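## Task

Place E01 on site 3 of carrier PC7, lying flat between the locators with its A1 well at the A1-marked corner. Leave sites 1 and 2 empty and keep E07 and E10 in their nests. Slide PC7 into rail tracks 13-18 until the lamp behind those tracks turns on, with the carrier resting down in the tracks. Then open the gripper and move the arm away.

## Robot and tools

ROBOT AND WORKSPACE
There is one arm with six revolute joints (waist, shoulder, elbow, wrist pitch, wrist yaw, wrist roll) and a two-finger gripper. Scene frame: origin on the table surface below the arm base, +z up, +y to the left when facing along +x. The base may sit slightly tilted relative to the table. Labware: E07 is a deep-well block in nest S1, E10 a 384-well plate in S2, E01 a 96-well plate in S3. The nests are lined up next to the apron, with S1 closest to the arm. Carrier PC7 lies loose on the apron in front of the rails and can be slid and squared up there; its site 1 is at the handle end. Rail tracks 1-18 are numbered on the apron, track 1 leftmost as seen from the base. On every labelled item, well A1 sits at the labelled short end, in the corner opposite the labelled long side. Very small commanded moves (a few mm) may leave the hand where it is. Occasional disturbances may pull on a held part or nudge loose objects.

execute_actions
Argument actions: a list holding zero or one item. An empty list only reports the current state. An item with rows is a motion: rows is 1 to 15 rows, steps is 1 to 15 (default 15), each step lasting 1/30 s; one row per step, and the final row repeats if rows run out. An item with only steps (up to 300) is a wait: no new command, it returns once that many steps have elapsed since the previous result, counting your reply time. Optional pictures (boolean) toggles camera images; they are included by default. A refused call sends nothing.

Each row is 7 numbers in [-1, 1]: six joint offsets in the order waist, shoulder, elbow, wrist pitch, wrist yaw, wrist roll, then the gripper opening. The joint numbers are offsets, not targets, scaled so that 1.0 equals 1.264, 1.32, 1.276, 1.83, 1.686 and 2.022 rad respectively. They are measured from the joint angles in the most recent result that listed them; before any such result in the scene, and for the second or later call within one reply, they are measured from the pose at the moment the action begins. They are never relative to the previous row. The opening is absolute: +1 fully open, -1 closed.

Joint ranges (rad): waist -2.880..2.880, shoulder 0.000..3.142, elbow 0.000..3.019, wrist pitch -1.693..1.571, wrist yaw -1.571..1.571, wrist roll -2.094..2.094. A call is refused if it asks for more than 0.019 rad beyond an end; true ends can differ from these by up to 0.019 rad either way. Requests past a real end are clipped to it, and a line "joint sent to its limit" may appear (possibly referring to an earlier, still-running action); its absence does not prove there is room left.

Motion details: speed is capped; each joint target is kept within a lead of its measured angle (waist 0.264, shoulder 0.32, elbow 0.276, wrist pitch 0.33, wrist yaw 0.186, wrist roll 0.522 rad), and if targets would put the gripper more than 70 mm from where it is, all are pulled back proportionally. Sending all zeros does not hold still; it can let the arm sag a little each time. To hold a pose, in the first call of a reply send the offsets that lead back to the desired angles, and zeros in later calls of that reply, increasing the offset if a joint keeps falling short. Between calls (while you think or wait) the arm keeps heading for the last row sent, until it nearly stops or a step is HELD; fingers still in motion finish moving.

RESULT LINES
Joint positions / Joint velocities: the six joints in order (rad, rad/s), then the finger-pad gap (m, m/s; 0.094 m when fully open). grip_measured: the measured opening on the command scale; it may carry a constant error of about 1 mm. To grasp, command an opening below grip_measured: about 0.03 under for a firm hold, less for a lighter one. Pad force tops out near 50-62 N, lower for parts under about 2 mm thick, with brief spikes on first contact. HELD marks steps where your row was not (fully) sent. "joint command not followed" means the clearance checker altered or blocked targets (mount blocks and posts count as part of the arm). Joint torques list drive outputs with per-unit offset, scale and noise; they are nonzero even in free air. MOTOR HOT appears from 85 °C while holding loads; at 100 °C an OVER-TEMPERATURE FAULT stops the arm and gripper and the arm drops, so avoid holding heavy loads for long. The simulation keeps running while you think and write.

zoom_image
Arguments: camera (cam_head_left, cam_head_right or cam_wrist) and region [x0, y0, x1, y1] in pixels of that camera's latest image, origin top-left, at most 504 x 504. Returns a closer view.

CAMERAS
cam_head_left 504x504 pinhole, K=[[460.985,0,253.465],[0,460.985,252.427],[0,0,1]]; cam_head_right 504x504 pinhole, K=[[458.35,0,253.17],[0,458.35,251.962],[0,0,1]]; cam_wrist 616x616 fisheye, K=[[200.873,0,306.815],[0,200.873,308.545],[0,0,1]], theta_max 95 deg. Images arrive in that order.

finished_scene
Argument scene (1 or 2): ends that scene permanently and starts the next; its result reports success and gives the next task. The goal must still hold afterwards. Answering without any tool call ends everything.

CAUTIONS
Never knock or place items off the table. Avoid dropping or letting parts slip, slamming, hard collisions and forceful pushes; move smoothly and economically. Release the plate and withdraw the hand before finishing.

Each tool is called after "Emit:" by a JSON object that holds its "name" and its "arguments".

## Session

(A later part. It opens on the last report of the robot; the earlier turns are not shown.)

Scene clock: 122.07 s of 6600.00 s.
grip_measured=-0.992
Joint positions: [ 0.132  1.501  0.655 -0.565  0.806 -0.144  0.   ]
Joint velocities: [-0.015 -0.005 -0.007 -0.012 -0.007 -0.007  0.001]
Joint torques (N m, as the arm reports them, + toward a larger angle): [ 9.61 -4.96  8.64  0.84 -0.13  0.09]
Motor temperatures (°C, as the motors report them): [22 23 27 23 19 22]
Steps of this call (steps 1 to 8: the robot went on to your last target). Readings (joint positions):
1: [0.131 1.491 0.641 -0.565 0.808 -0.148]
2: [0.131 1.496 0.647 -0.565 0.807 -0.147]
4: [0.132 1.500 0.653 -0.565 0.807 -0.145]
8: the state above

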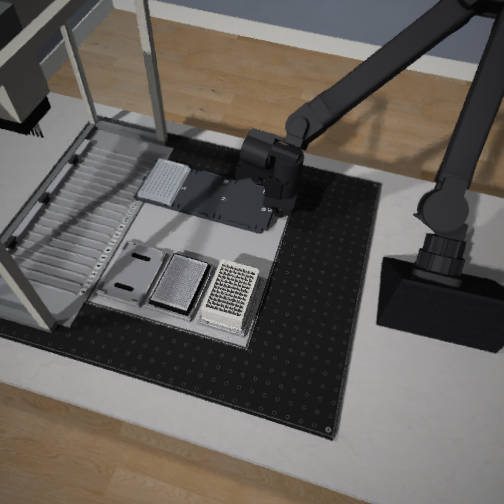

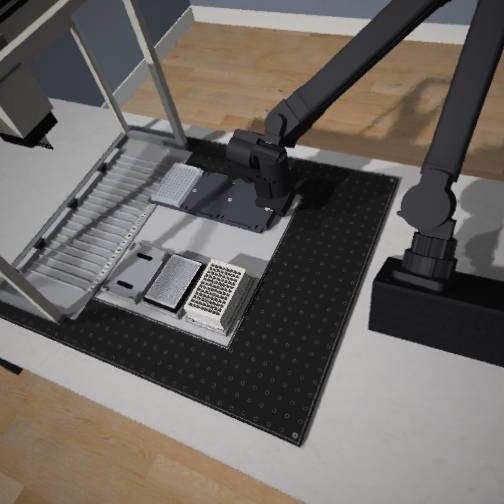

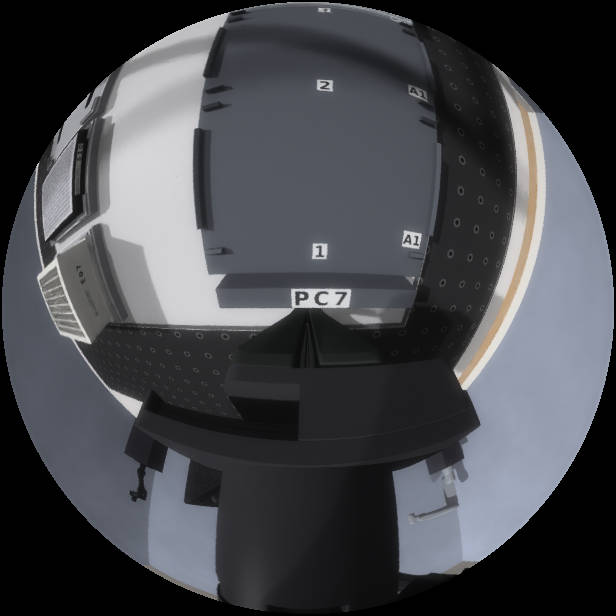

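Emit:
{"name": "execute_actions", "arguments": {"actions": [{"rows":[[0,0.01,0.04,0.01,0,0,-1],[0,0.013,0.046,0.01,0,0,-1],[0,0.016,0.052,0.01,0,0,-1],[0,0.02,0.058,0.01,0,0,-1],[0,0.024,0.064,0.01,0,0,-1],[0,0.028,0.07,0.01,0,0,-1],[0,0.032,0.076,0.01,0,0,-1],[0,0.036,0.082,0.01,0,0,-1],[0,0.04,0.088,0.01,0,0,-1],[0,0.044,0.094,0.01,0,0,-1]]}]}}

Emit:
{"name": "zoom_image", "arguments": {"camera": "cam_head_left", "region": [90,130,240,240]}}

Scene clock: 124.83 s of 6600.00 s.
grip_measured=-0.992
Joint positions: [ 0.132  1.527  0.68  -0.57   0.816 -0.143  0.   ]
Joint velocities: [-0.005  0.005 -0.002 -0.007 -0.007  0.051  0.001]
Joint torques (N m, as the arm reports them, + toward a larger angle): [ 8.82 -3.88 12.03  1.52 -0.35  0.  ]
Motor temperatures (°C, as the motors report them): [22 23 28 23 19 22]
Steps of this call (steps 1 to 30: the robot went on to your last target; steps 31 to 68: nothing new was sent; steps 69 to 83: all 15 steps of this action). Readings (joint positions):
69: [0.132 1.501 0.655 -0.565 0.806 -0.143]
70: [0.132 1.501 0.655 -0.565 0.806 -0.143]
72: [0.132 1.502 0.656 -0.565 0.806 -0.143]
76: [0.132 1.515 0.673 -0.565 0.806 -0.143]
83: the state above

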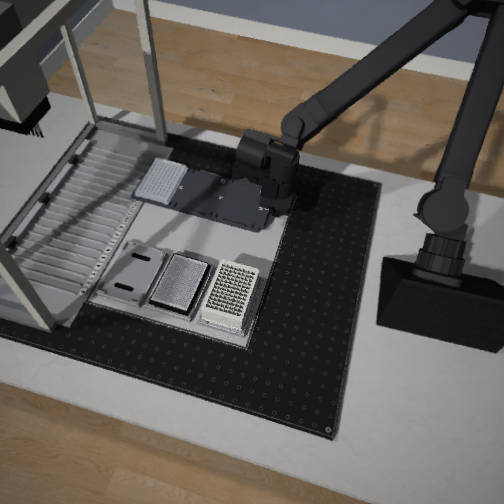

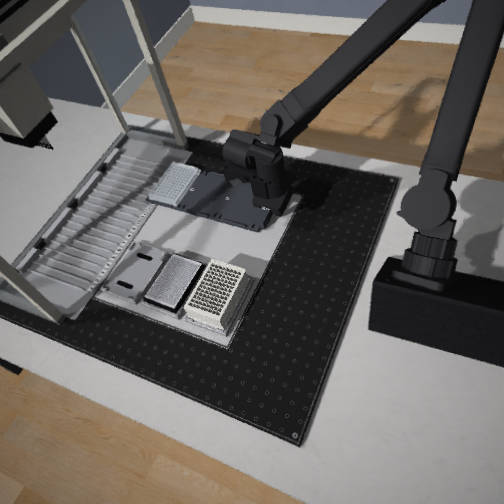

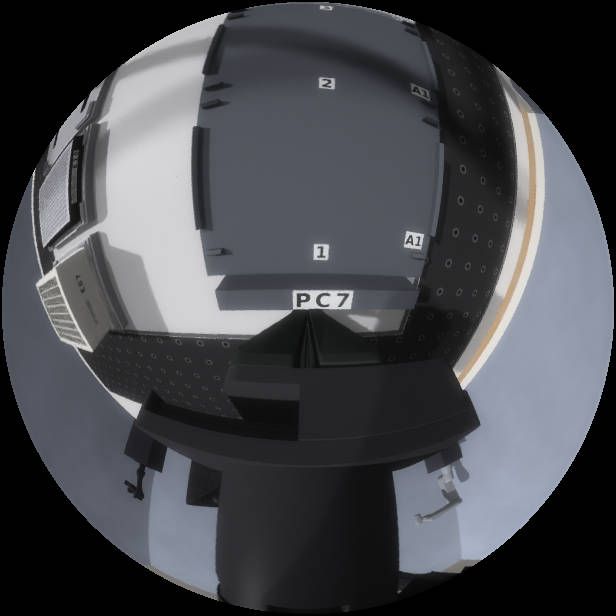

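Region (90, 130, 240, 240) of cam_head_left's 504x504 image, scaled by 3.360, with more detail than that image has; it fills the top 370 rows of this view, and the rest is white.

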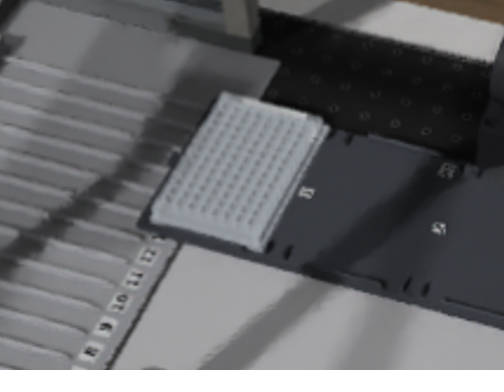

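Emit:
{"name": "execute_actions", "arguments": {"actions": [{"rows":[[0,-0.01,0.03,0,0,0,-1],[0,-0.02,0,-0.01,0,0,-1],[0.01,-0.03,-0.01,-0.02,0,0,-1],[0.02,-0.04,-0.01,-0.03,0,0,-1],[0.03,-0.045,0,-0.045,0,0,-1],[0.04,-0.05,0.02,-0.06,0,0,-1],[0.055,-0.055,0.03,-0.075,0,0,-1],[0.07,-0.06,0.04,-0.09,0,0,-1],[0.08,-0.07,0.05,-0.11,0,0,-1],[0.095,-0.078,0.065,-0.125,-0.01,0,-1]]}], "pictures": false}}

Emit:
{"name": "execute_actions", "arguments": {"actions": [{"rows":[[0,0,0.04,0,0,-0.05,-1],[0,0.015,0.07,0,0,-0.1,-1],[-0.01,0.03,0.1,-0.01,0,-0.15,-1],[-0.02,0.045,0.13,-0.015,0,-0.2,-1],[-0.03,0.06,0.16,-0.02,0,-0.25,-1],[-0.04,0.075,0.19,-0.025,0,-0.3,-1],[-0.05,0.09,0.22,-0.03,0,-0.35,-1],[-0.06,0.105,0.25,-0.035,0,-0.4,-1],[-0.07,0.12,0.28,-0.04,0,-0.45,-1],[-0.08,0.135,0.31,-0.045,0,-0.5,-1],[-0.09,0.15,0.34,-0.05,0,-0.55,-1],[-0.1,0.165,0.37,-0.055,0,-0.6,-1],[-0.11,0.18,0.4,-0.06,0,-0.65,-1],[-0.12,0.195,0.43,-0.065,0,-0.7,-1],[-0.13,0.21,0.45,-0.065,-0.01,-0.82,-1]]}], "pictures": false}}

Emit:
{"name": "execute_actions", "arguments": {"actions": [{"steps":18}]}}

Scene clock: 131.57 s of 6600.00 s.
grip_measured=-0.992
Joint positions: [ 0.255  1.432  0.73  -0.777  0.801 -0.143  0.   ]
Joint velocities: [ 0.005 -0.063  0.144 -0.012 -0.022  0.037  0.   ]
Joint torques (N m, as the arm reports them, + toward a larger angle): [ 8.02 -5.82  7.4   0.29 -0.1   0.01]
Motor temperatures (°C, as the motors report them): [22 22 29 23 20 22]
Steps of this call (steps 1 to 15: the robot went on to your last target; steps 16 to 90: nothing new was sent; then 3.23 s passed at rest; steps 91 to 105: all 15 steps of this action). Readings (joint positions):
91: [0.132 1.526 0.680 -0.573 0.817 -0.143]
92: [0.132 1.525 0.679 -0.577 0.817 -0.143]
94: [0.133 1.519 0.678 -0.588 0.817 -0.143]
98: [0.163 1.482 0.680 -0.669 0.817 -0.143]
105: the state above

Scene clock: 132.07 s of 6600.00 s.
grip_measured=-0.992
Joint positions: [ 0.133  1.652  1.222 -0.866  0.794 -1.241  0.   ]
Joint velocities: [-0.415  0.493  1.023 -0.159 -0.256 -2.718 -0.   ]
Joint torques (N m, as the arm reports them, + toward a larger angle): [11.35 -7.88  7.95  0.25 -0.19 -0.03]
Motor temperatures (°C, as the motors report them): [22 22 29 23 20 22]
Steps of this call (steps 1 to 15: all 15 steps of this action). Readings (joint positions):
1: [0.255 1.432 0.735 -0.777 0.801 -0.157]
2: [0.255 1.432 0.743 -0.777 0.801 -0.188]
4: [0.254 1.443 0.775 -0.784 0.801 -0.291]
8: [0.228 1.514 0.927 -0.813 0.801 -0.591]
15: the state above

Scene clock: 132.67 s of 6600.00 s.
grip_measured=-0.992
Joint positions: [ 0.092  1.688  1.287 -0.879  0.786 -1.782  0.   ]
Joint velocities: [-0.015 -0.005 -0.007 -0.012 -0.022 -0.066  0.001]
Joint torques (N m, as the arm reports them, + toward a larger angle): [12.83 -8.98  7.54  0.24 -0.18 -0.06]
Motor temperatures (°C, as the motors report them): [22 22 29 23 20 22]
Steps of this call (steps 1 to 18: the robot went on to your last target). Readings (joint positions):
1: [0.120 1.667 1.252 -0.869 0.790 -1.340]
2: [0.110 1.679 1.274 -0.869 0.789 -1.429]
4: [0.096 1.688 1.287 -0.869 0.789 -1.559]
8: [0.092 1.688 1.287 -0.879 0.786 -1.697]
18: the state above

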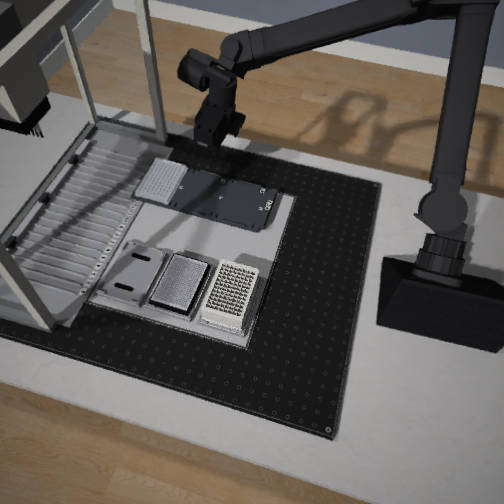

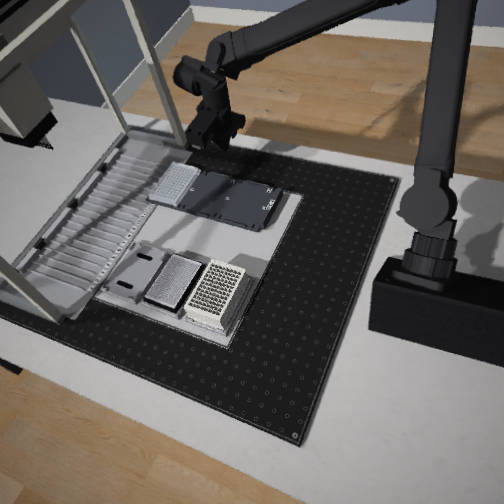

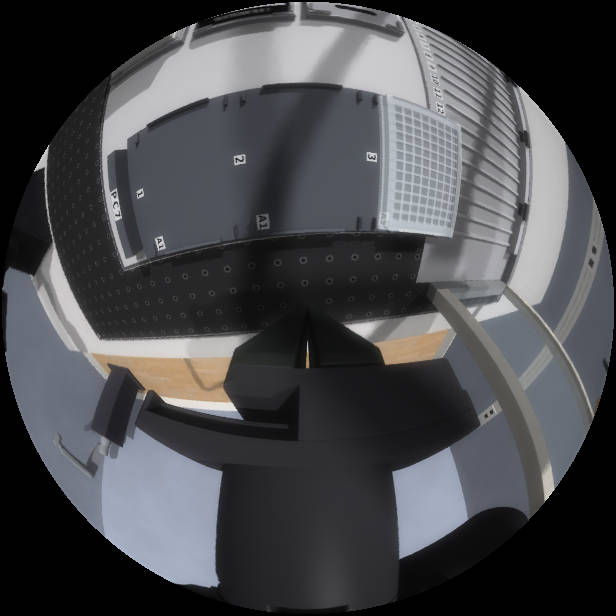

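Emit:
{"name": "execute_actions", "arguments": {"actions": [{"rows":[[-0.015,0.015,-0.006,0.01,0,0,-0.8],[-0.021,0.019,-0.012,0.018,0,-0.005,-0.6],[-0.027,0.023,-0.018,0.026,0,-0.01,-0.4],[-0.033,0.027,-0.025,0.034,0,-0.015,-0.2],[-0.039,0.031,-0.032,0.042,0,-0.02,0],[-0.045,0.035,-0.039,0.05,0,-0.025,0.2],[-0.051,0.04,-0.046,0.058,0,-0.03,0.4],[-0.057,0.045,-0.053,0.066,0,-0.035,0.6],[-0.062,0.05,-0.06,0.074,0,-0.04,0.8],[-0.067,0.055,-0.067,0.08,0,-0.045,0.8]]}], "pictures": false}}

Emit:
{"name": "execute_actions", "arguments": {"actions": [{"steps":8}]}}

Scene clock: 135.13 s of 6600.00 s.
grip_measured=+0.798
Joint positions: [ 0.012  1.748  1.207 -0.755  0.786 -1.853  0.084]
Joint velocities: [-0.063  0.122 -0.056  0.012 -0.022 -0.168 -0.   ]
Joint torques (N m, as the arm reports them, + toward a larger angle): [ 12.98 -10.64   5.11   1.34  -0.11  -0.07]
Motor temperatures (°C, as the motors report them): [22 22 29 23 19 22]
Steps of this call (steps 1 to 30: the robot went on to your last target; steps 31 to 59: nothing new was sent; steps 60 to 74: all 15 steps of this action). Readings (joint positions):
60: [0.092 1.688 1.287 -0.879 0.786 -1.792]
61: [0.092 1.688 1.287 -0.877 0.786 -1.792]
63: [0.088 1.688 1.282 -0.858 0.786 -1.794]
67: [0.063 1.697 1.253 -0.802 0.786 -1.815]
74: the state above

Scene clock: 135.40 s of 6600.00 s.
grip_measured=+0.799
Joint positions: [ 0.014  1.749  1.207 -0.751  0.788 -1.863  0.084]
Joint velocities: [ 0.005 -0.005 -0.002 -0.002 -0.051 -0.007 -0.001]
Joint torques (N m, as the arm reports them, + toward a larger angle): [ 12.55 -10.19   4.73   1.26  -0.12  -0.07]
Motor temperatures (°C, as the motors report them): [22 23 29 23 19 22]
Steps of this call (steps 1 to 8: the robot went on to your last target). Readings (joint positions):
1: [0.013 1.749 1.207 -0.753 0.788 -1.857]
2: [0.014 1.749 1.207 -0.751 0.788 -1.858]
4: [0.014 1.749 1.207 -0.751 0.788 -1.860]
8: the state above

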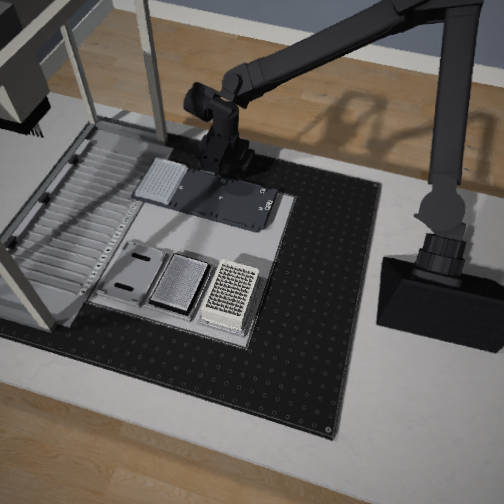

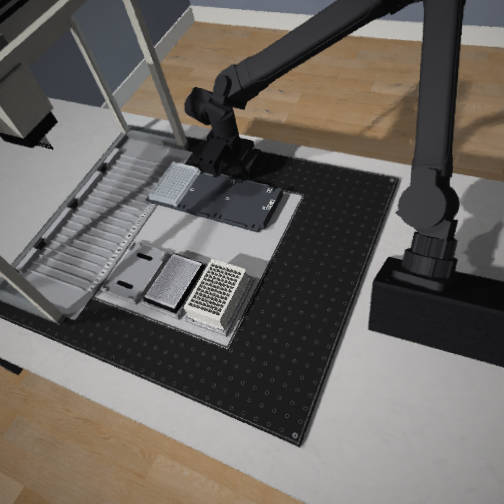

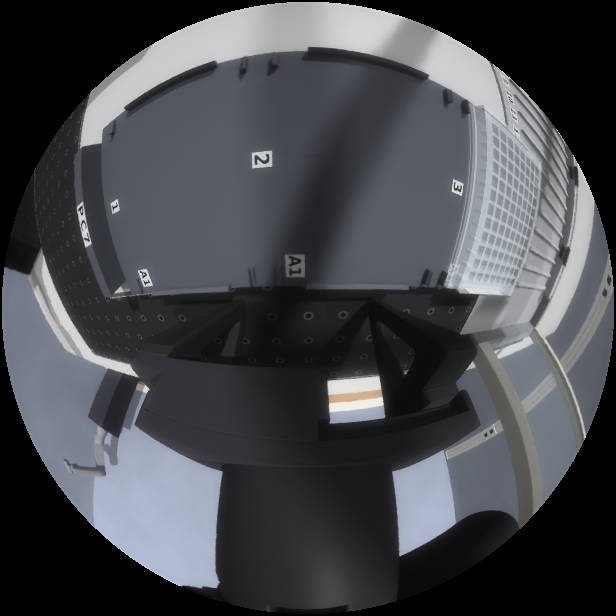

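Emit:
{"name": "execute_actions", "arguments": {"actions": [{"rows":[[0.012,0,0.01,0,0,0,0.8],[0.016,0,0.01,0,0,0,0.8],[0.02,0,0.01,0,0,0,0.8],[0.024,0,0.01,0,0,0,0.8],[0.024,0,0.01,0,0,0,0.8],[0.024,0,0.01,0,0,0,0.8],[0.024,0,0.01,0,-0.005,0,0.8],[0.024,0,0.01,0,-0.01,0,0.8],[0.024,0,0.01,0,-0.015,0,0.8],[0.024,0,0.01,0,-0.02,0,0.8]]}]}}

Emit:
{"name": "zoom_image", "arguments": {"camera": "cam_head_left", "region": [90,130,240,240]}}

Scene clock: 138.40 s of 6600.00 s.
grip_measured=+0.799
Joint positions: [ 0.033  1.749  1.207 -0.751  0.756 -1.864  0.084]
Joint velocities: [-0.015 -0.005  0.002  0.002 -0.051 -0.037  0.001]
Joint torques (N m, as the arm reports them, + toward a larger angle): [ 14.26 -10.94   6.33   0.73  -0.2    0.03]
Motor temperatures (°C, as the motors report them): [22 23 28 23 19 22]
Steps of this call (steps 1 to 30: the robot went on to your last target; steps 31 to 75: nothing new was sent; steps 76 to 90: all 15 steps of this action). Readings (joint positions):
76: [0.014 1.749 1.207 -0.751 0.788 -1.864]
77: [0.014 1.749 1.207 -0.751 0.788 -1.864]
79: [0.017 1.749 1.207 -0.751 0.788 -1.864]
83: [0.026 1.749 1.207 -0.751 0.779 -1.864]
90: the state above

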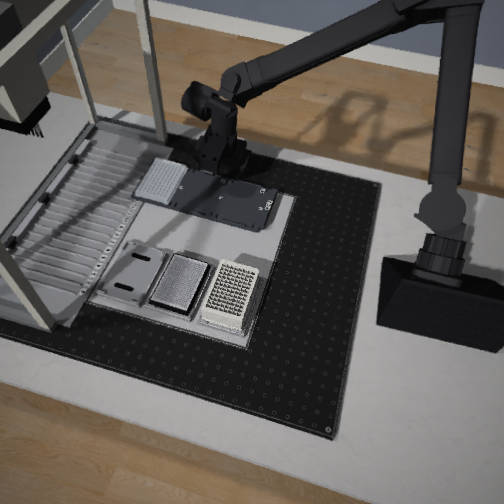

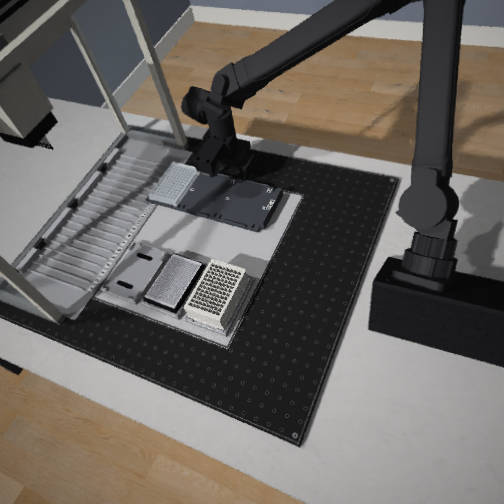

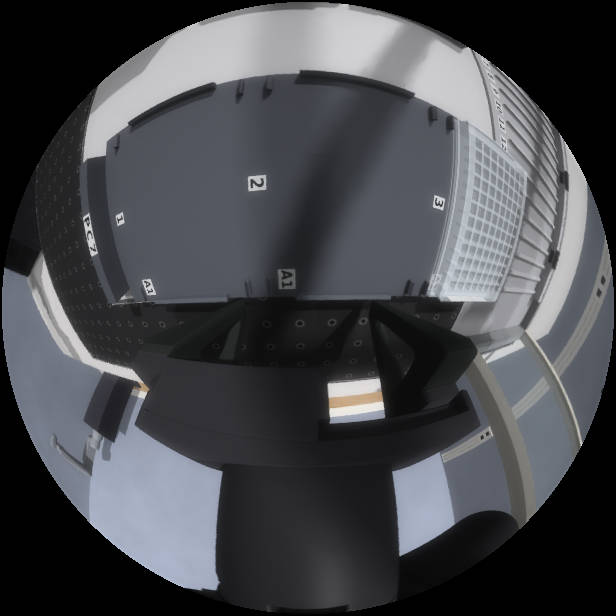

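Region (90, 130, 240, 240) of cam_head_left's 504x504 image, scaled by 3.360, with more detail than that image has; it fills the top 370 rows of this view, and the rest is white.

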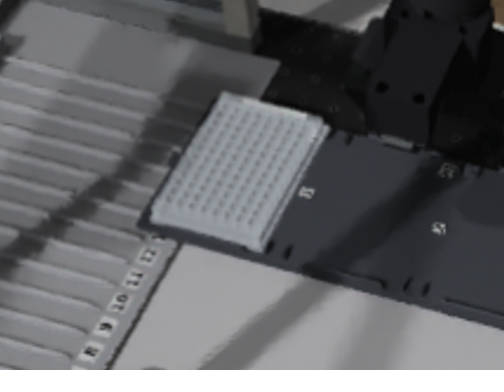

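Emit:
{"name": "execute_actions", "arguments": {"actions": [{"rows":[[0,0,0.01,0,-0.005,-0.01,0.8],[0,0,0.01,0,-0.01,-0.015,0.8],[0,0,0.01,0,-0.015,-0.02,0.8],[0,0,0.01,0,-0.02,-0.02,0.8],[0,0,0.01,0,-0.025,-0.02,0.8],[0,0,0.01,0,-0.03,-0.02,0.8]]}]}}

Emit:
{"name": "zoom_image", "arguments": {"camera": "cam_head_left", "region": [90,130,240,240]}}

Scene clock: 141.33 s of 6600.00 s.
grip_measured=+0.799
Joint positions: [ 0.033  1.748  1.207 -0.751  0.721 -1.881  0.084]
Joint velocities: [ 0.005  0.005  0.017 -0.022 -0.022 -0.022 -0.001]
Joint torques (N m, as the arm reports them, + toward a larger angle): [ 13.31 -10.89   6.32   0.74  -0.68  -0.22]
Motor temperatures (°C, as the motors report them): [22 23 28 23 20 22]
Steps of this call (steps 1 to 15: the robot went on to your last target; steps 16 to 73: nothing new was sent; steps 74 to 88: all 15 steps of this action). Readings (joint positions):
74: [0.033 1.749 1.207 -0.751 0.754 -1.866]
75: [0.033 1.749 1.207 -0.751 0.751 -1.868]
77: [0.033 1.749 1.207 -0.751 0.744 -1.874]
81: [0.033 1.748 1.207 -0.751 0.723 -1.878]
88: the state above

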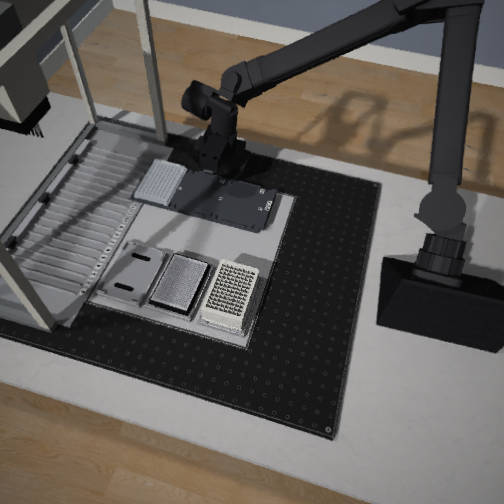

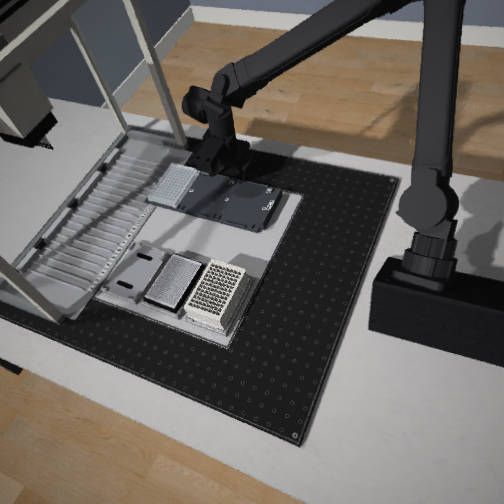

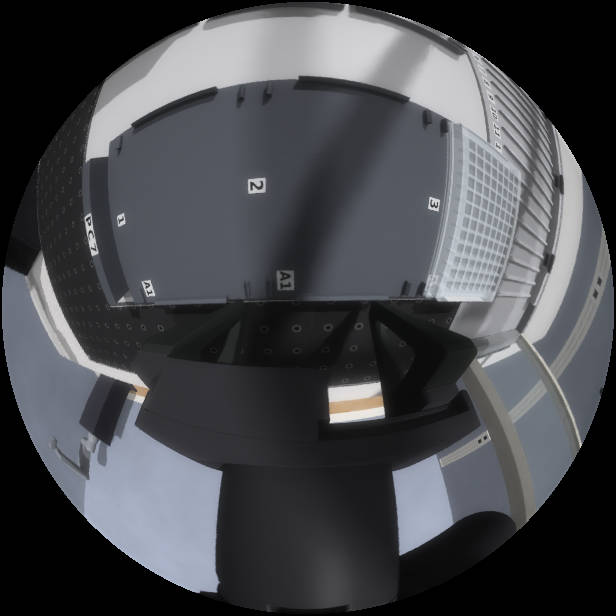

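Region (90, 130, 240, 240) of cam_head_left's 504x504 image, scaled by 3.360, with more detail than that image has; it fills the top 370 rows of this view, and the rest is white.

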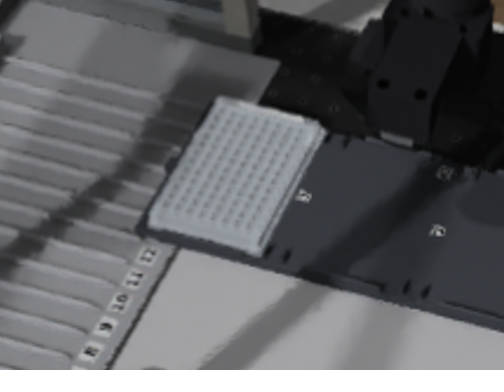

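Emit:
{"name": "execute_actions", "arguments": {"actions": [{"rows":[[0,0,0.01,0,-0.013,-0.012,0.8],[0,0,0.01,0,-0.018,-0.012,0.8]],"steps":10}]}}

Emit:
{"name": "zoom_image", "arguments": {"camera": "cam_head_left", "region": [100,140,200,230]}}

Scene clock: 143.13 s of 6600.00 s.
grip_measured=+0.799
Joint positions: [ 0.032  1.748  1.207 -0.751  0.707 -1.882  0.084]
Joint velocities: [-0.005 -0.005 -0.017  0.007  0.037 -0.081  0.   ]
Joint torques (N m, as the arm reports them, + toward a larger angle): [ 13.28 -10.91   6.33   0.73  -0.71  -0.23]
Motor temperatures (°C, as the motors report them): [22 23 28 23 20 22]
Steps of this call (steps 1 to 15: the robot went on to your last target; steps 16 to 44: nothing new was sent; steps 45 to 54: all 10 steps of this action). Readings (joint positions):
45: [0.033 1.748 1.207 -0.751 0.720 -1.881]
46: [0.032 1.748 1.207 -0.751 0.716 -1.881]
48: [0.032 1.748 1.207 -0.751 0.709 -1.881]
52: [0.032 1.748 1.207 -0.751 0.707 -1.882]
54: the state above

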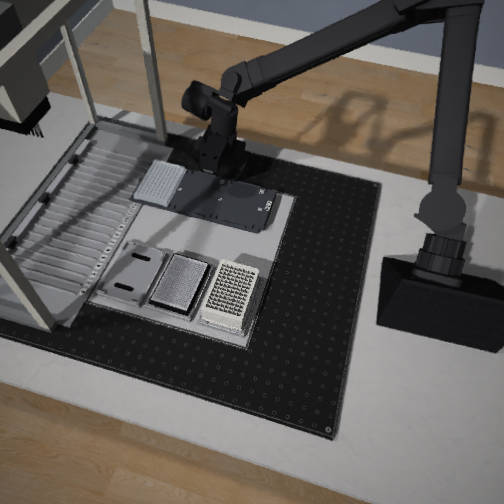

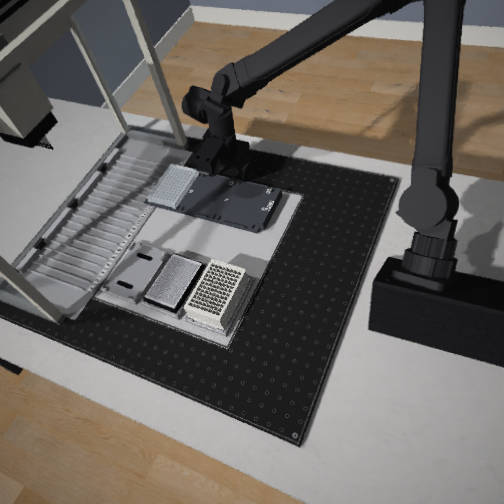

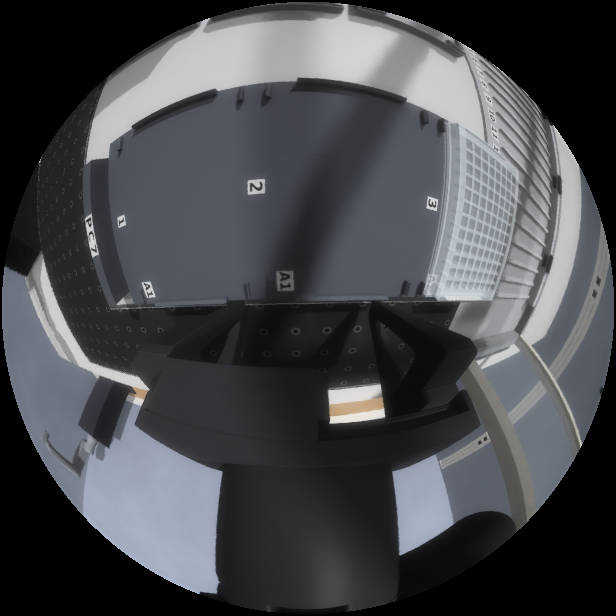

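Region (100, 140, 200, 230) of cam_head_left's 504x504 image, scaled by 5.040, with more detail than that image has; it fills the top 454 rows of this view, and the rest is white.

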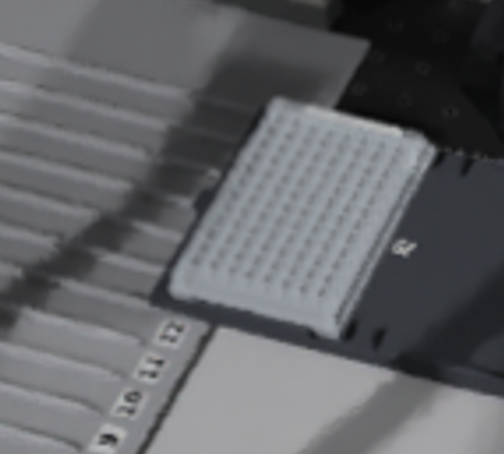

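Emit:
{"name": "execute_actions", "arguments": {"actions": [{"rows":[[0,0,0.01,0,0.02,0,0.8],[0,-0.015,0.03,0,0.04,0,0.8],[0,-0.02,0.04,-0.01,0.057,0,0.8],[0.01,-0.026,0.047,-0.02,0.057,0,0.8],[0.02,-0.032,0.054,-0.03,0.057,0,0.8],[0.027,-0.038,0.061,-0.04,0.057,0,0.8],[0.034,-0.044,0.068,-0.05,0.057,0,0.8],[0.041,-0.05,0.075,-0.06,0.057,0,0.2],[0.048,-0.055,0.082,-0.07,0.057,0,-0.4],[0.055,-0.058,0.09,-0.078,0.057,0,-1]]}], "pictures": false}}

Emit:
{"name": "execute_actions", "arguments": {"actions": [{"rows":[[0.02,-0.02,-0.02,0,0,0,-1],[0.03,-0.035,-0.05,0,0,0.05,-1],[0.04,-0.05,-0.08,0.01,0,0.1,-1],[0.05,-0.065,-0.115,0.01,0,0.15,-1],[0.06,-0.08,-0.15,0.015,0,0.2,-1],[0.07,-0.095,-0.185,0.02,0,0.25,-1],[0.08,-0.11,-0.22,0.025,0,0.3,-1],[0.09,-0.125,-0.255,0.03,0,0.35,-1],[0.1,-0.14,-0.29,0.035,0,0.4,-1],[0.105,-0.155,-0.325,0.04,0,0.45,-1],[0.11,-0.17,-0.36,0.04,0,0.5,-1],[0.115,-0.185,-0.395,0.045,0,0.55,-1],[0.12,-0.2,-0.43,0.05,0,0.6,-1],[0.125,-0.215,-0.46,0.055,0,0.7,-1],[0.125,-0.225,-0.49,0.055,0,0.86,-1]]}], "pictures": false}}

Emit:
{"name": "execute_actions", "arguments": {"actions": [{"steps":18}], "pictures": false}}

Scene clock: 148.13 s of 6600.00 s.
grip_measured=-0.984
Joint positions: [ 0.097  1.681  1.289 -0.873  0.8   -1.882  0.001]
Joint velocities: [ 0.132 -0.161  0.11  -0.046 -0.037 -0.081 -0.017]
Joint torques (N m, as the arm reports them, + toward a larger angle): [ 12.86 -10.51   8.32   0.22   0.     0.02]
Motor temperatures (°C, as the motors report them): [22 23 28 23 20 22]
Steps of this call (steps 1 to 15: the robot went on to your last target; steps 16 to 90: nothing new was sent; then 1.50 s passed at rest; steps 91 to 105: all 15 steps of this action). Readings (joint positions):
91: [0.032 1.748 1.207 -0.751 0.723 -1.882]
92: [0.032 1.748 1.207 -0.751 0.747 -1.882]
94: [0.032 1.747 1.210 -0.756 0.792 -1.882]
98: [0.042 1.735 1.238 -0.812 0.800 -1.882]
105: the state above

Scene clock: 148.63 s of 6600.00 s.
grip_measured=-0.992
Joint positions: [ 0.252  1.436  0.736 -0.801  0.8   -0.877  0.   ]
Joint velocities: [ 0.083 -0.542 -1.15   0.144 -0.007  2.747  0.   ]
Joint torques (N m, as the arm reports them, + toward a larger angle): [ 8.05 -7.2   5.31  1.29 -0.07  0.05]
Motor temperatures (°C, as the motors report them): [22 23 28 23 20 22]
Steps of this call (steps 1 to 15: all 15 steps of this action). Readings (joint positions):
1: [0.102 1.675 1.290 -0.873 0.800 -1.882]
2: [0.106 1.667 1.283 -0.873 0.800 -1.867]
4: [0.118 1.640 1.236 -0.866 0.800 -1.790]
8: [0.166 1.560 1.057 -0.846 0.800 -1.516]
15: the state above

Scene clock: 149.23 s of 6600.00 s.
grip_measured=-0.992
Joint positions: [ 0.253  1.398  0.653 -0.792  0.8   -0.166  0.   ]
Joint velocities: [-0.005 -0.015  0.002 -0.002 -0.007  0.11  -0.001]
Joint torques (N m, as the arm reports them, + toward a larger angle): [ 7.67 -6.03  6.17  1.4  -0.03  0.12]
Motor temperatures (°C, as the motors report them): [22 23 28 23 20 22]
Steps of this call (steps 1 to 18: the robot went on to your last target). Readings (joint positions):
1: [0.253 1.419 0.700 -0.800 0.800 -0.778]
2: [0.253 1.407 0.674 -0.800 0.800 -0.680]
4: [0.253 1.398 0.653 -0.800 0.800 -0.496]
8: [0.253 1.398 0.653 -0.792 0.800 -0.292]
18: the state above

Emit:
{"name": "execute_actions", "arguments": {"actions": [{"rows":[[-0.02,0.012,-0.005,0.015,0,0.01,-1],[-0.03,0.016,-0.008,0.028,0,0.01,-1],[-0.04,0.02,-0.011,0.04,0,0.01,-1],[-0.05,0.024,-0.014,0.052,0,0.01,-1],[-0.06,0.028,-0.017,0.065,0,0.01,-1],[-0.07,0.032,-0.02,0.078,0,0.01,-1],[-0.08,0.036,-0.022,0.09,0,0.01,-1],[-0.09,0.04,-0.024,0.103,0,0.01,-1],[-0.1,0.044,-0.026,0.116,0,0.01,-1],[-0.105,0.048,-0.028,0.128,0,0.01,-1]]}]}}

Scene clock: 151.53 s of 6600.00 s.
grip_measured=-0.992
Joint positions: [ 0.126  1.446  0.627 -0.579  0.8   -0.152  0.   ]
Joint velocities: [-0.024 -0.015 -0.027  0.042 -0.037  0.007 -0.001]
Joint torques (N m, as the arm reports them, + toward a larger angle): [ 7.5  -4.95  3.49  1.4  -0.03  0.07]
Motor temperatures (°C, as the motors report them): [22 23 28 23 20 22]
Steps of this call (steps 1 to 30: the robot went on to your last target; steps 31 to 54: nothing new was sent; steps 55 to 69: all 15 steps of this action). Readings (joint positions):
55: [0.253 1.398 0.653 -0.790 0.800 -0.152]
56: [0.250 1.398 0.653 -0.783 0.800 -0.152]
58: [0.235 1.400 0.652 -0.751 0.800 -0.152]
62: [0.179 1.418 0.642 -0.664 0.800 -0.152]
69: the state above

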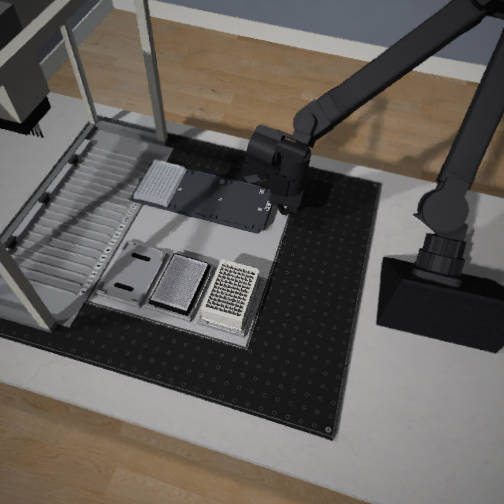

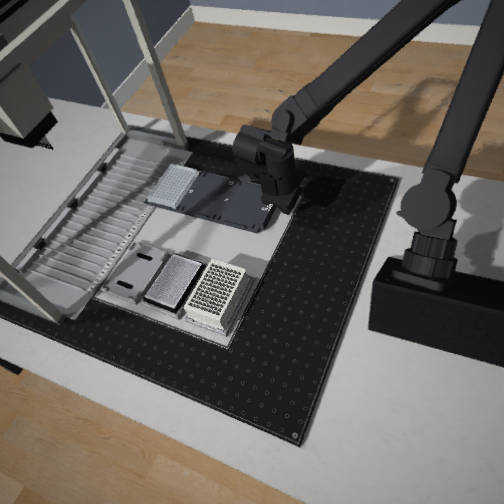

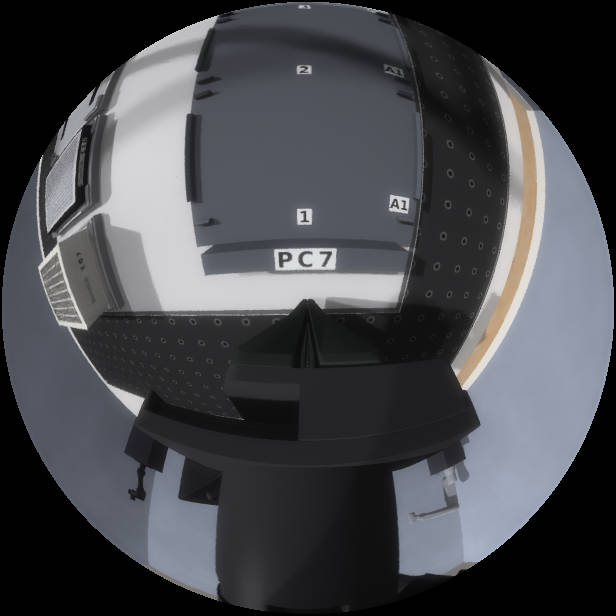

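Emit:
{"name": "execute_actions", "arguments": {"actions": [{"rows":[[0.01,0.012,0.03,0,0,0,-1],[0.01,0.019,0.039,0,0,0,-1],[0.011,0.026,0.048,0,0,0,-1],[0.012,0.033,0.057,0,0,0,-1],[0.013,0.04,0.066,0,0,0,-1],[0.013,0.047,0.075,-0.01,0,0,-1],[0.014,0.054,0.084,-0.01,0,0,-1],[0.015,0.061,0.093,-0.01,0,0,-1],[0.015,0.068,0.102,-0.01,0,0,-1],[0.016,0.075,0.111,-0.015,0,0,-1],[0.017,0.082,0.12,-0.015,0,0,-1],[0.017,0.088,0.129,-0.015,0,0,-1],[0.018,0.094,0.138,-0.015,0,0,-1],[0.018,0.1,0.147,-0.015,0,0,-1],[0.018,0.106,0.153,-0.015,0,0,-1]]}], "pictures": false}}

Emit:
{"name": "execute_actions", "arguments": {"actions": [{"steps":8}]}}

Scene clock: 154.97 s of 6600.00 s.
grip_measured=-0.992
Joint positions: [ 0.135  1.546  0.74  -0.609  0.804 -0.152  0.   ]
Joint velocities: [ 0.054  0.22   0.247 -0.007 -0.022 -0.051 -0.   ]
Joint torques (N m, as the arm reports them, + toward a larger angle): [10.43 -4.8  10.01  0.89 -0.15  0.01]
Motor temperatures (°C, as the motors report them): [22 23 28 23 20 22]
Steps of this call (steps 1 to 15: the robot went on to your last target; steps 16 to 88: nothing new was sent; steps 89 to 103: all 15 steps of this action). Readings (joint positions):
89: [0.126 1.446 0.627 -0.575 0.800 -0.152]
90: [0.126 1.447 0.628 -0.575 0.800 -0.152]
92: [0.126 1.453 0.638 -0.575 0.800 -0.152]
96: [0.127 1.489 0.687 -0.583 0.802 -0.152]
103: the state above

Scene clock: 155.23 s of 6600.00 s.
grip_measured=-0.992
Joint positions: [ 0.137  1.568  0.769 -0.609  0.804 -0.152  0.   ]
Joint velocities: [-0.015 -0.015 -0.012  0.002 -0.037 -0.051  0.001]
Joint torques (N m, as the arm reports them, + toward a larger angle): [10.56 -5.79  8.89  0.87 -0.16  0.01]
Motor temperatures (°C, as the motors report them): [22 23 28 23 20 22]
Steps of this call (steps 1 to 8: the robot went on to your last target). Readings (joint positions):
1: [0.136 1.553 0.748 -0.609 0.804 -0.152]
2: [0.137 1.559 0.756 -0.609 0.804 -0.152]
4: [0.137 1.566 0.766 -0.609 0.804 -0.152]
8: the state above

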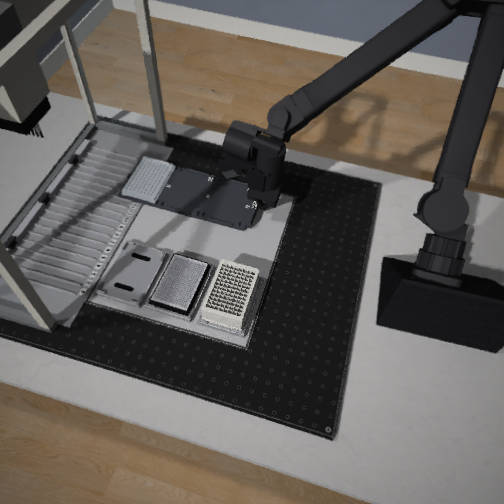

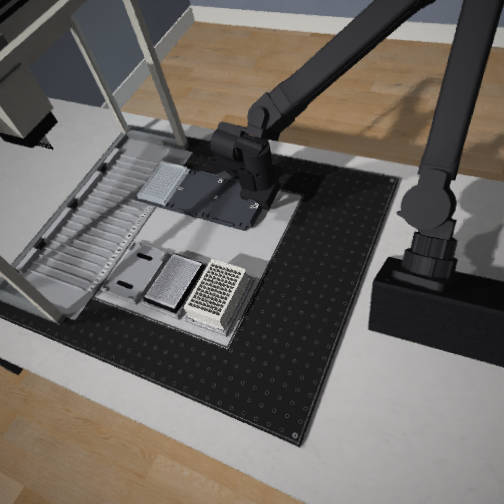

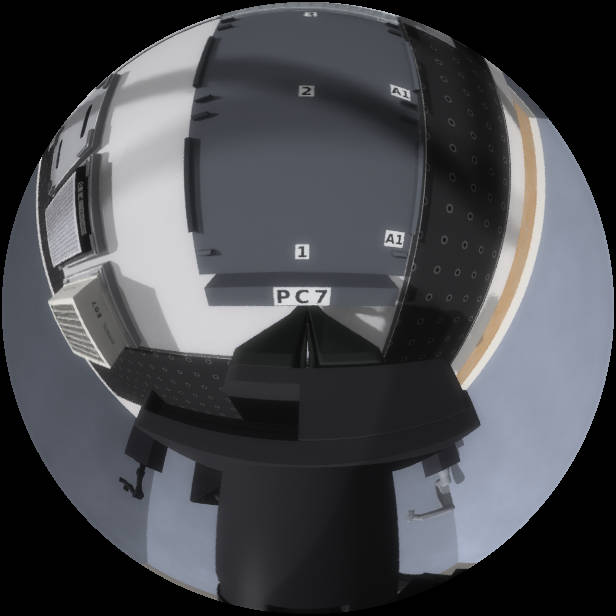

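Emit:
{"name": "execute_actions", "arguments": {"actions": [{"rows":[[0.01,0.018,0.047,0,0,0,-1],[0.011,0.026,0.057,0,0,0,-1],[0.012,0.035,0.069,-0.003,0,0,-1],[0.013,0.043,0.08,-0.006,0,0,-1],[0.014,0.052,0.092,-0.008,0,0.01,-1],[0.015,0.06,0.103,-0.011,0,0.01,-1],[0.016,0.069,0.115,-0.013,0,0.01,-1],[0.017,0.077,0.126,-0.016,0,0.01,-1],[0.018,0.086,0.138,-0.018,0,0.015,-1],[0.019,0.094,0.149,-0.021,0,0.015,-1],[0.02,0.103,0.161,-0.023,0,0.02,-1],[0.021,0.111,0.172,-0.026,0,0.02,-1],[0.022,0.119,0.184,-0.028,0,0.02,-1],[0.023,0.127,0.195,-0.031,0,0.02,-1],[0.024,0.134,0.205,-0.033,0,0.02,-1]]}], "pictures": false}}

Emit:
{"name": "execute_actions", "arguments": {"actions": [{"steps":8}]}}

Scene clock: 159.17 s of 6600.00 s.
grip_measured=-0.992
Joint positions: [ 0.151  1.693  0.936 -0.674  0.814 -0.124  0.   ]
Joint velocities: [-0.005  0.19   0.242 -0.256  0.154  0.051  0.   ]
Joint torques (N m, as the arm reports them, + toward a larger angle): [12.94 -5.32 11.4   1.58 -0.46  0.06]
Motor temperatures (°C, as the motors report them): [22 23 28 23 20 22]
Steps of this call (steps 1 to 30: the robot went on to your last target; steps 31 to 90: nothing new was sent; then 0.43 s passed at rest; steps 91 to 105: all 15 steps of this action). Readings (joint positions):
91: [0.137 1.568 0.769 -0.609 0.804 -0.152]
92: [0.137 1.569 0.771 -0.609 0.804 -0.152]
94: [0.138 1.577 0.780 -0.617 0.807 -0.152]
98: [0.144 1.617 0.830 -0.637 0.807 -0.144]
105: the state above

Scene clock: 159.43 s of 6600.00 s.
grip_measured=-0.992
Joint positions: [ 0.152  1.701  0.947 -0.689  0.819 -0.117  0.   ]
Joint velocities: [-0.015 -0.015  0.007  0.002 -0.066  0.007 -0.001]
Joint torques (N m, as the arm reports them, + toward a larger angle): [12.94 -5.46 11.74  1.41 -0.53  0.07]
Motor temperatures (°C, as the motors report them): [22 23 28 23 20 22]
Steps of this call (steps 1 to 8: the robot went on to your last target). Readings (joint positions):
1: [0.152 1.698 0.943 -0.681 0.817 -0.122]
2: [0.152 1.701 0.946 -0.687 0.818 -0.120]
4: [0.152 1.701 0.947 -0.689 0.819 -0.119]
8: the state above

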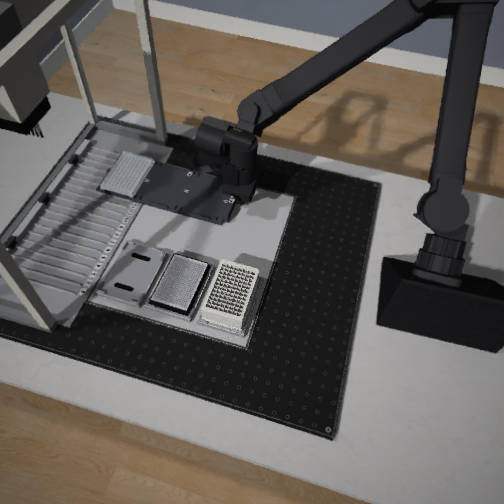

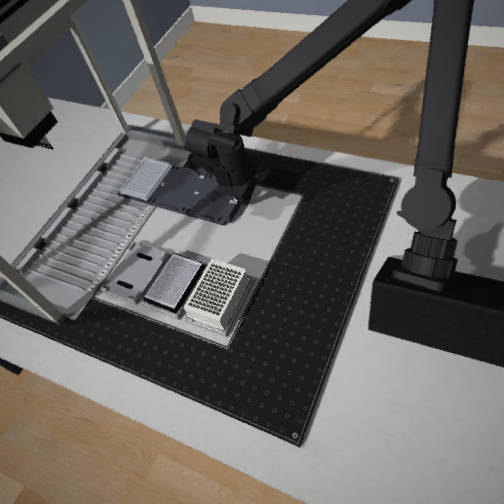

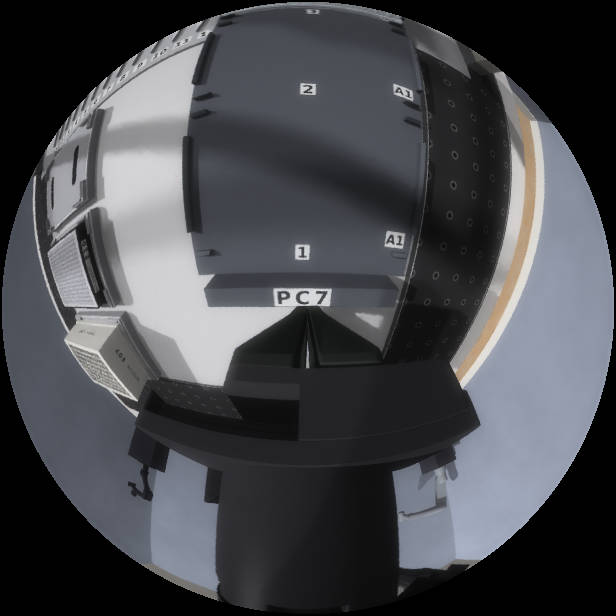

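Emit:
{"name": "execute_actions", "arguments": {"actions": [{"rows":[[0,0.025,0.055,0.01,0.005,0,-1],[0,0.025,0.055,0.01,0.01,0,-1],[0,0.025,0.055,0.01,0.015,0,-1],[0,0.028,0.06,0.01,0.02,0,-1],[0,0.032,0.067,0.01,0.025,0,-1],[0,0.037,0.075,0.01,0.025,0,-1],[0,0.042,0.083,0.008,0.025,0,-1],[0,0.047,0.091,0.006,0.025,0,-1],[0,0.052,0.099,0.004,0.025,0,-1],[0,0.057,0.107,0.002,0.025,0,-1],[0,0.062,0.115,0,0.025,0,-1],[0,0.067,0.123,0,0.025,0,-1]]}]}}

Scene clock: 162.20 s of 6600.00 s.
grip_measured=-0.992
Joint positions: [ 0.155  1.76   1.031 -0.698  0.861 -0.115  0.   ]
Joint velocities: [ 0.005  0.005  0.002 -0.032  0.022 -0.022  0.   ]
Joint torques (N m, as the arm reports them, + toward a larger angle): [12.16 -7.29 10.92  1.17 -0.01  0.  ]
Motor temperatures (°C, as the motors report them): [22 23 29 23 20 22]
Steps of this call (steps 1 to 30: the robot went on to your last target; steps 31 to 68: nothing new was sent; steps 69 to 83: all 15 steps of this action). Readings (joint positions):
69: [0.152 1.701 0.947 -0.689 0.823 -0.115]
70: [0.153 1.702 0.947 -0.689 0.826 -0.115]
72: [0.155 1.704 0.948 -0.689 0.840 -0.115]
76: [0.155 1.719 0.970 -0.689 0.860 -0.115]
83: the state above

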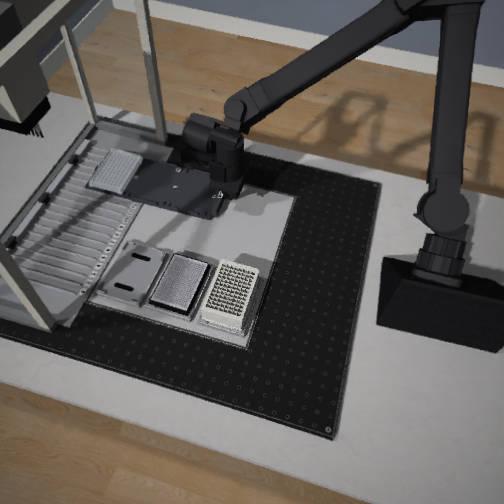

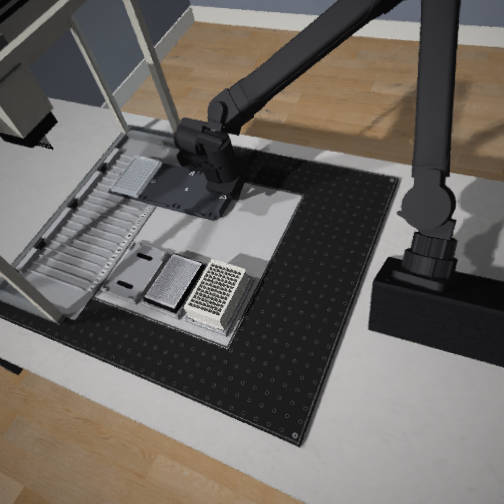

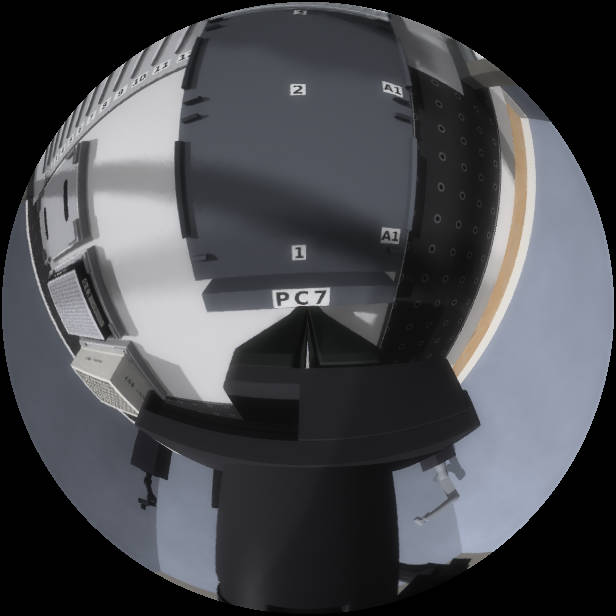

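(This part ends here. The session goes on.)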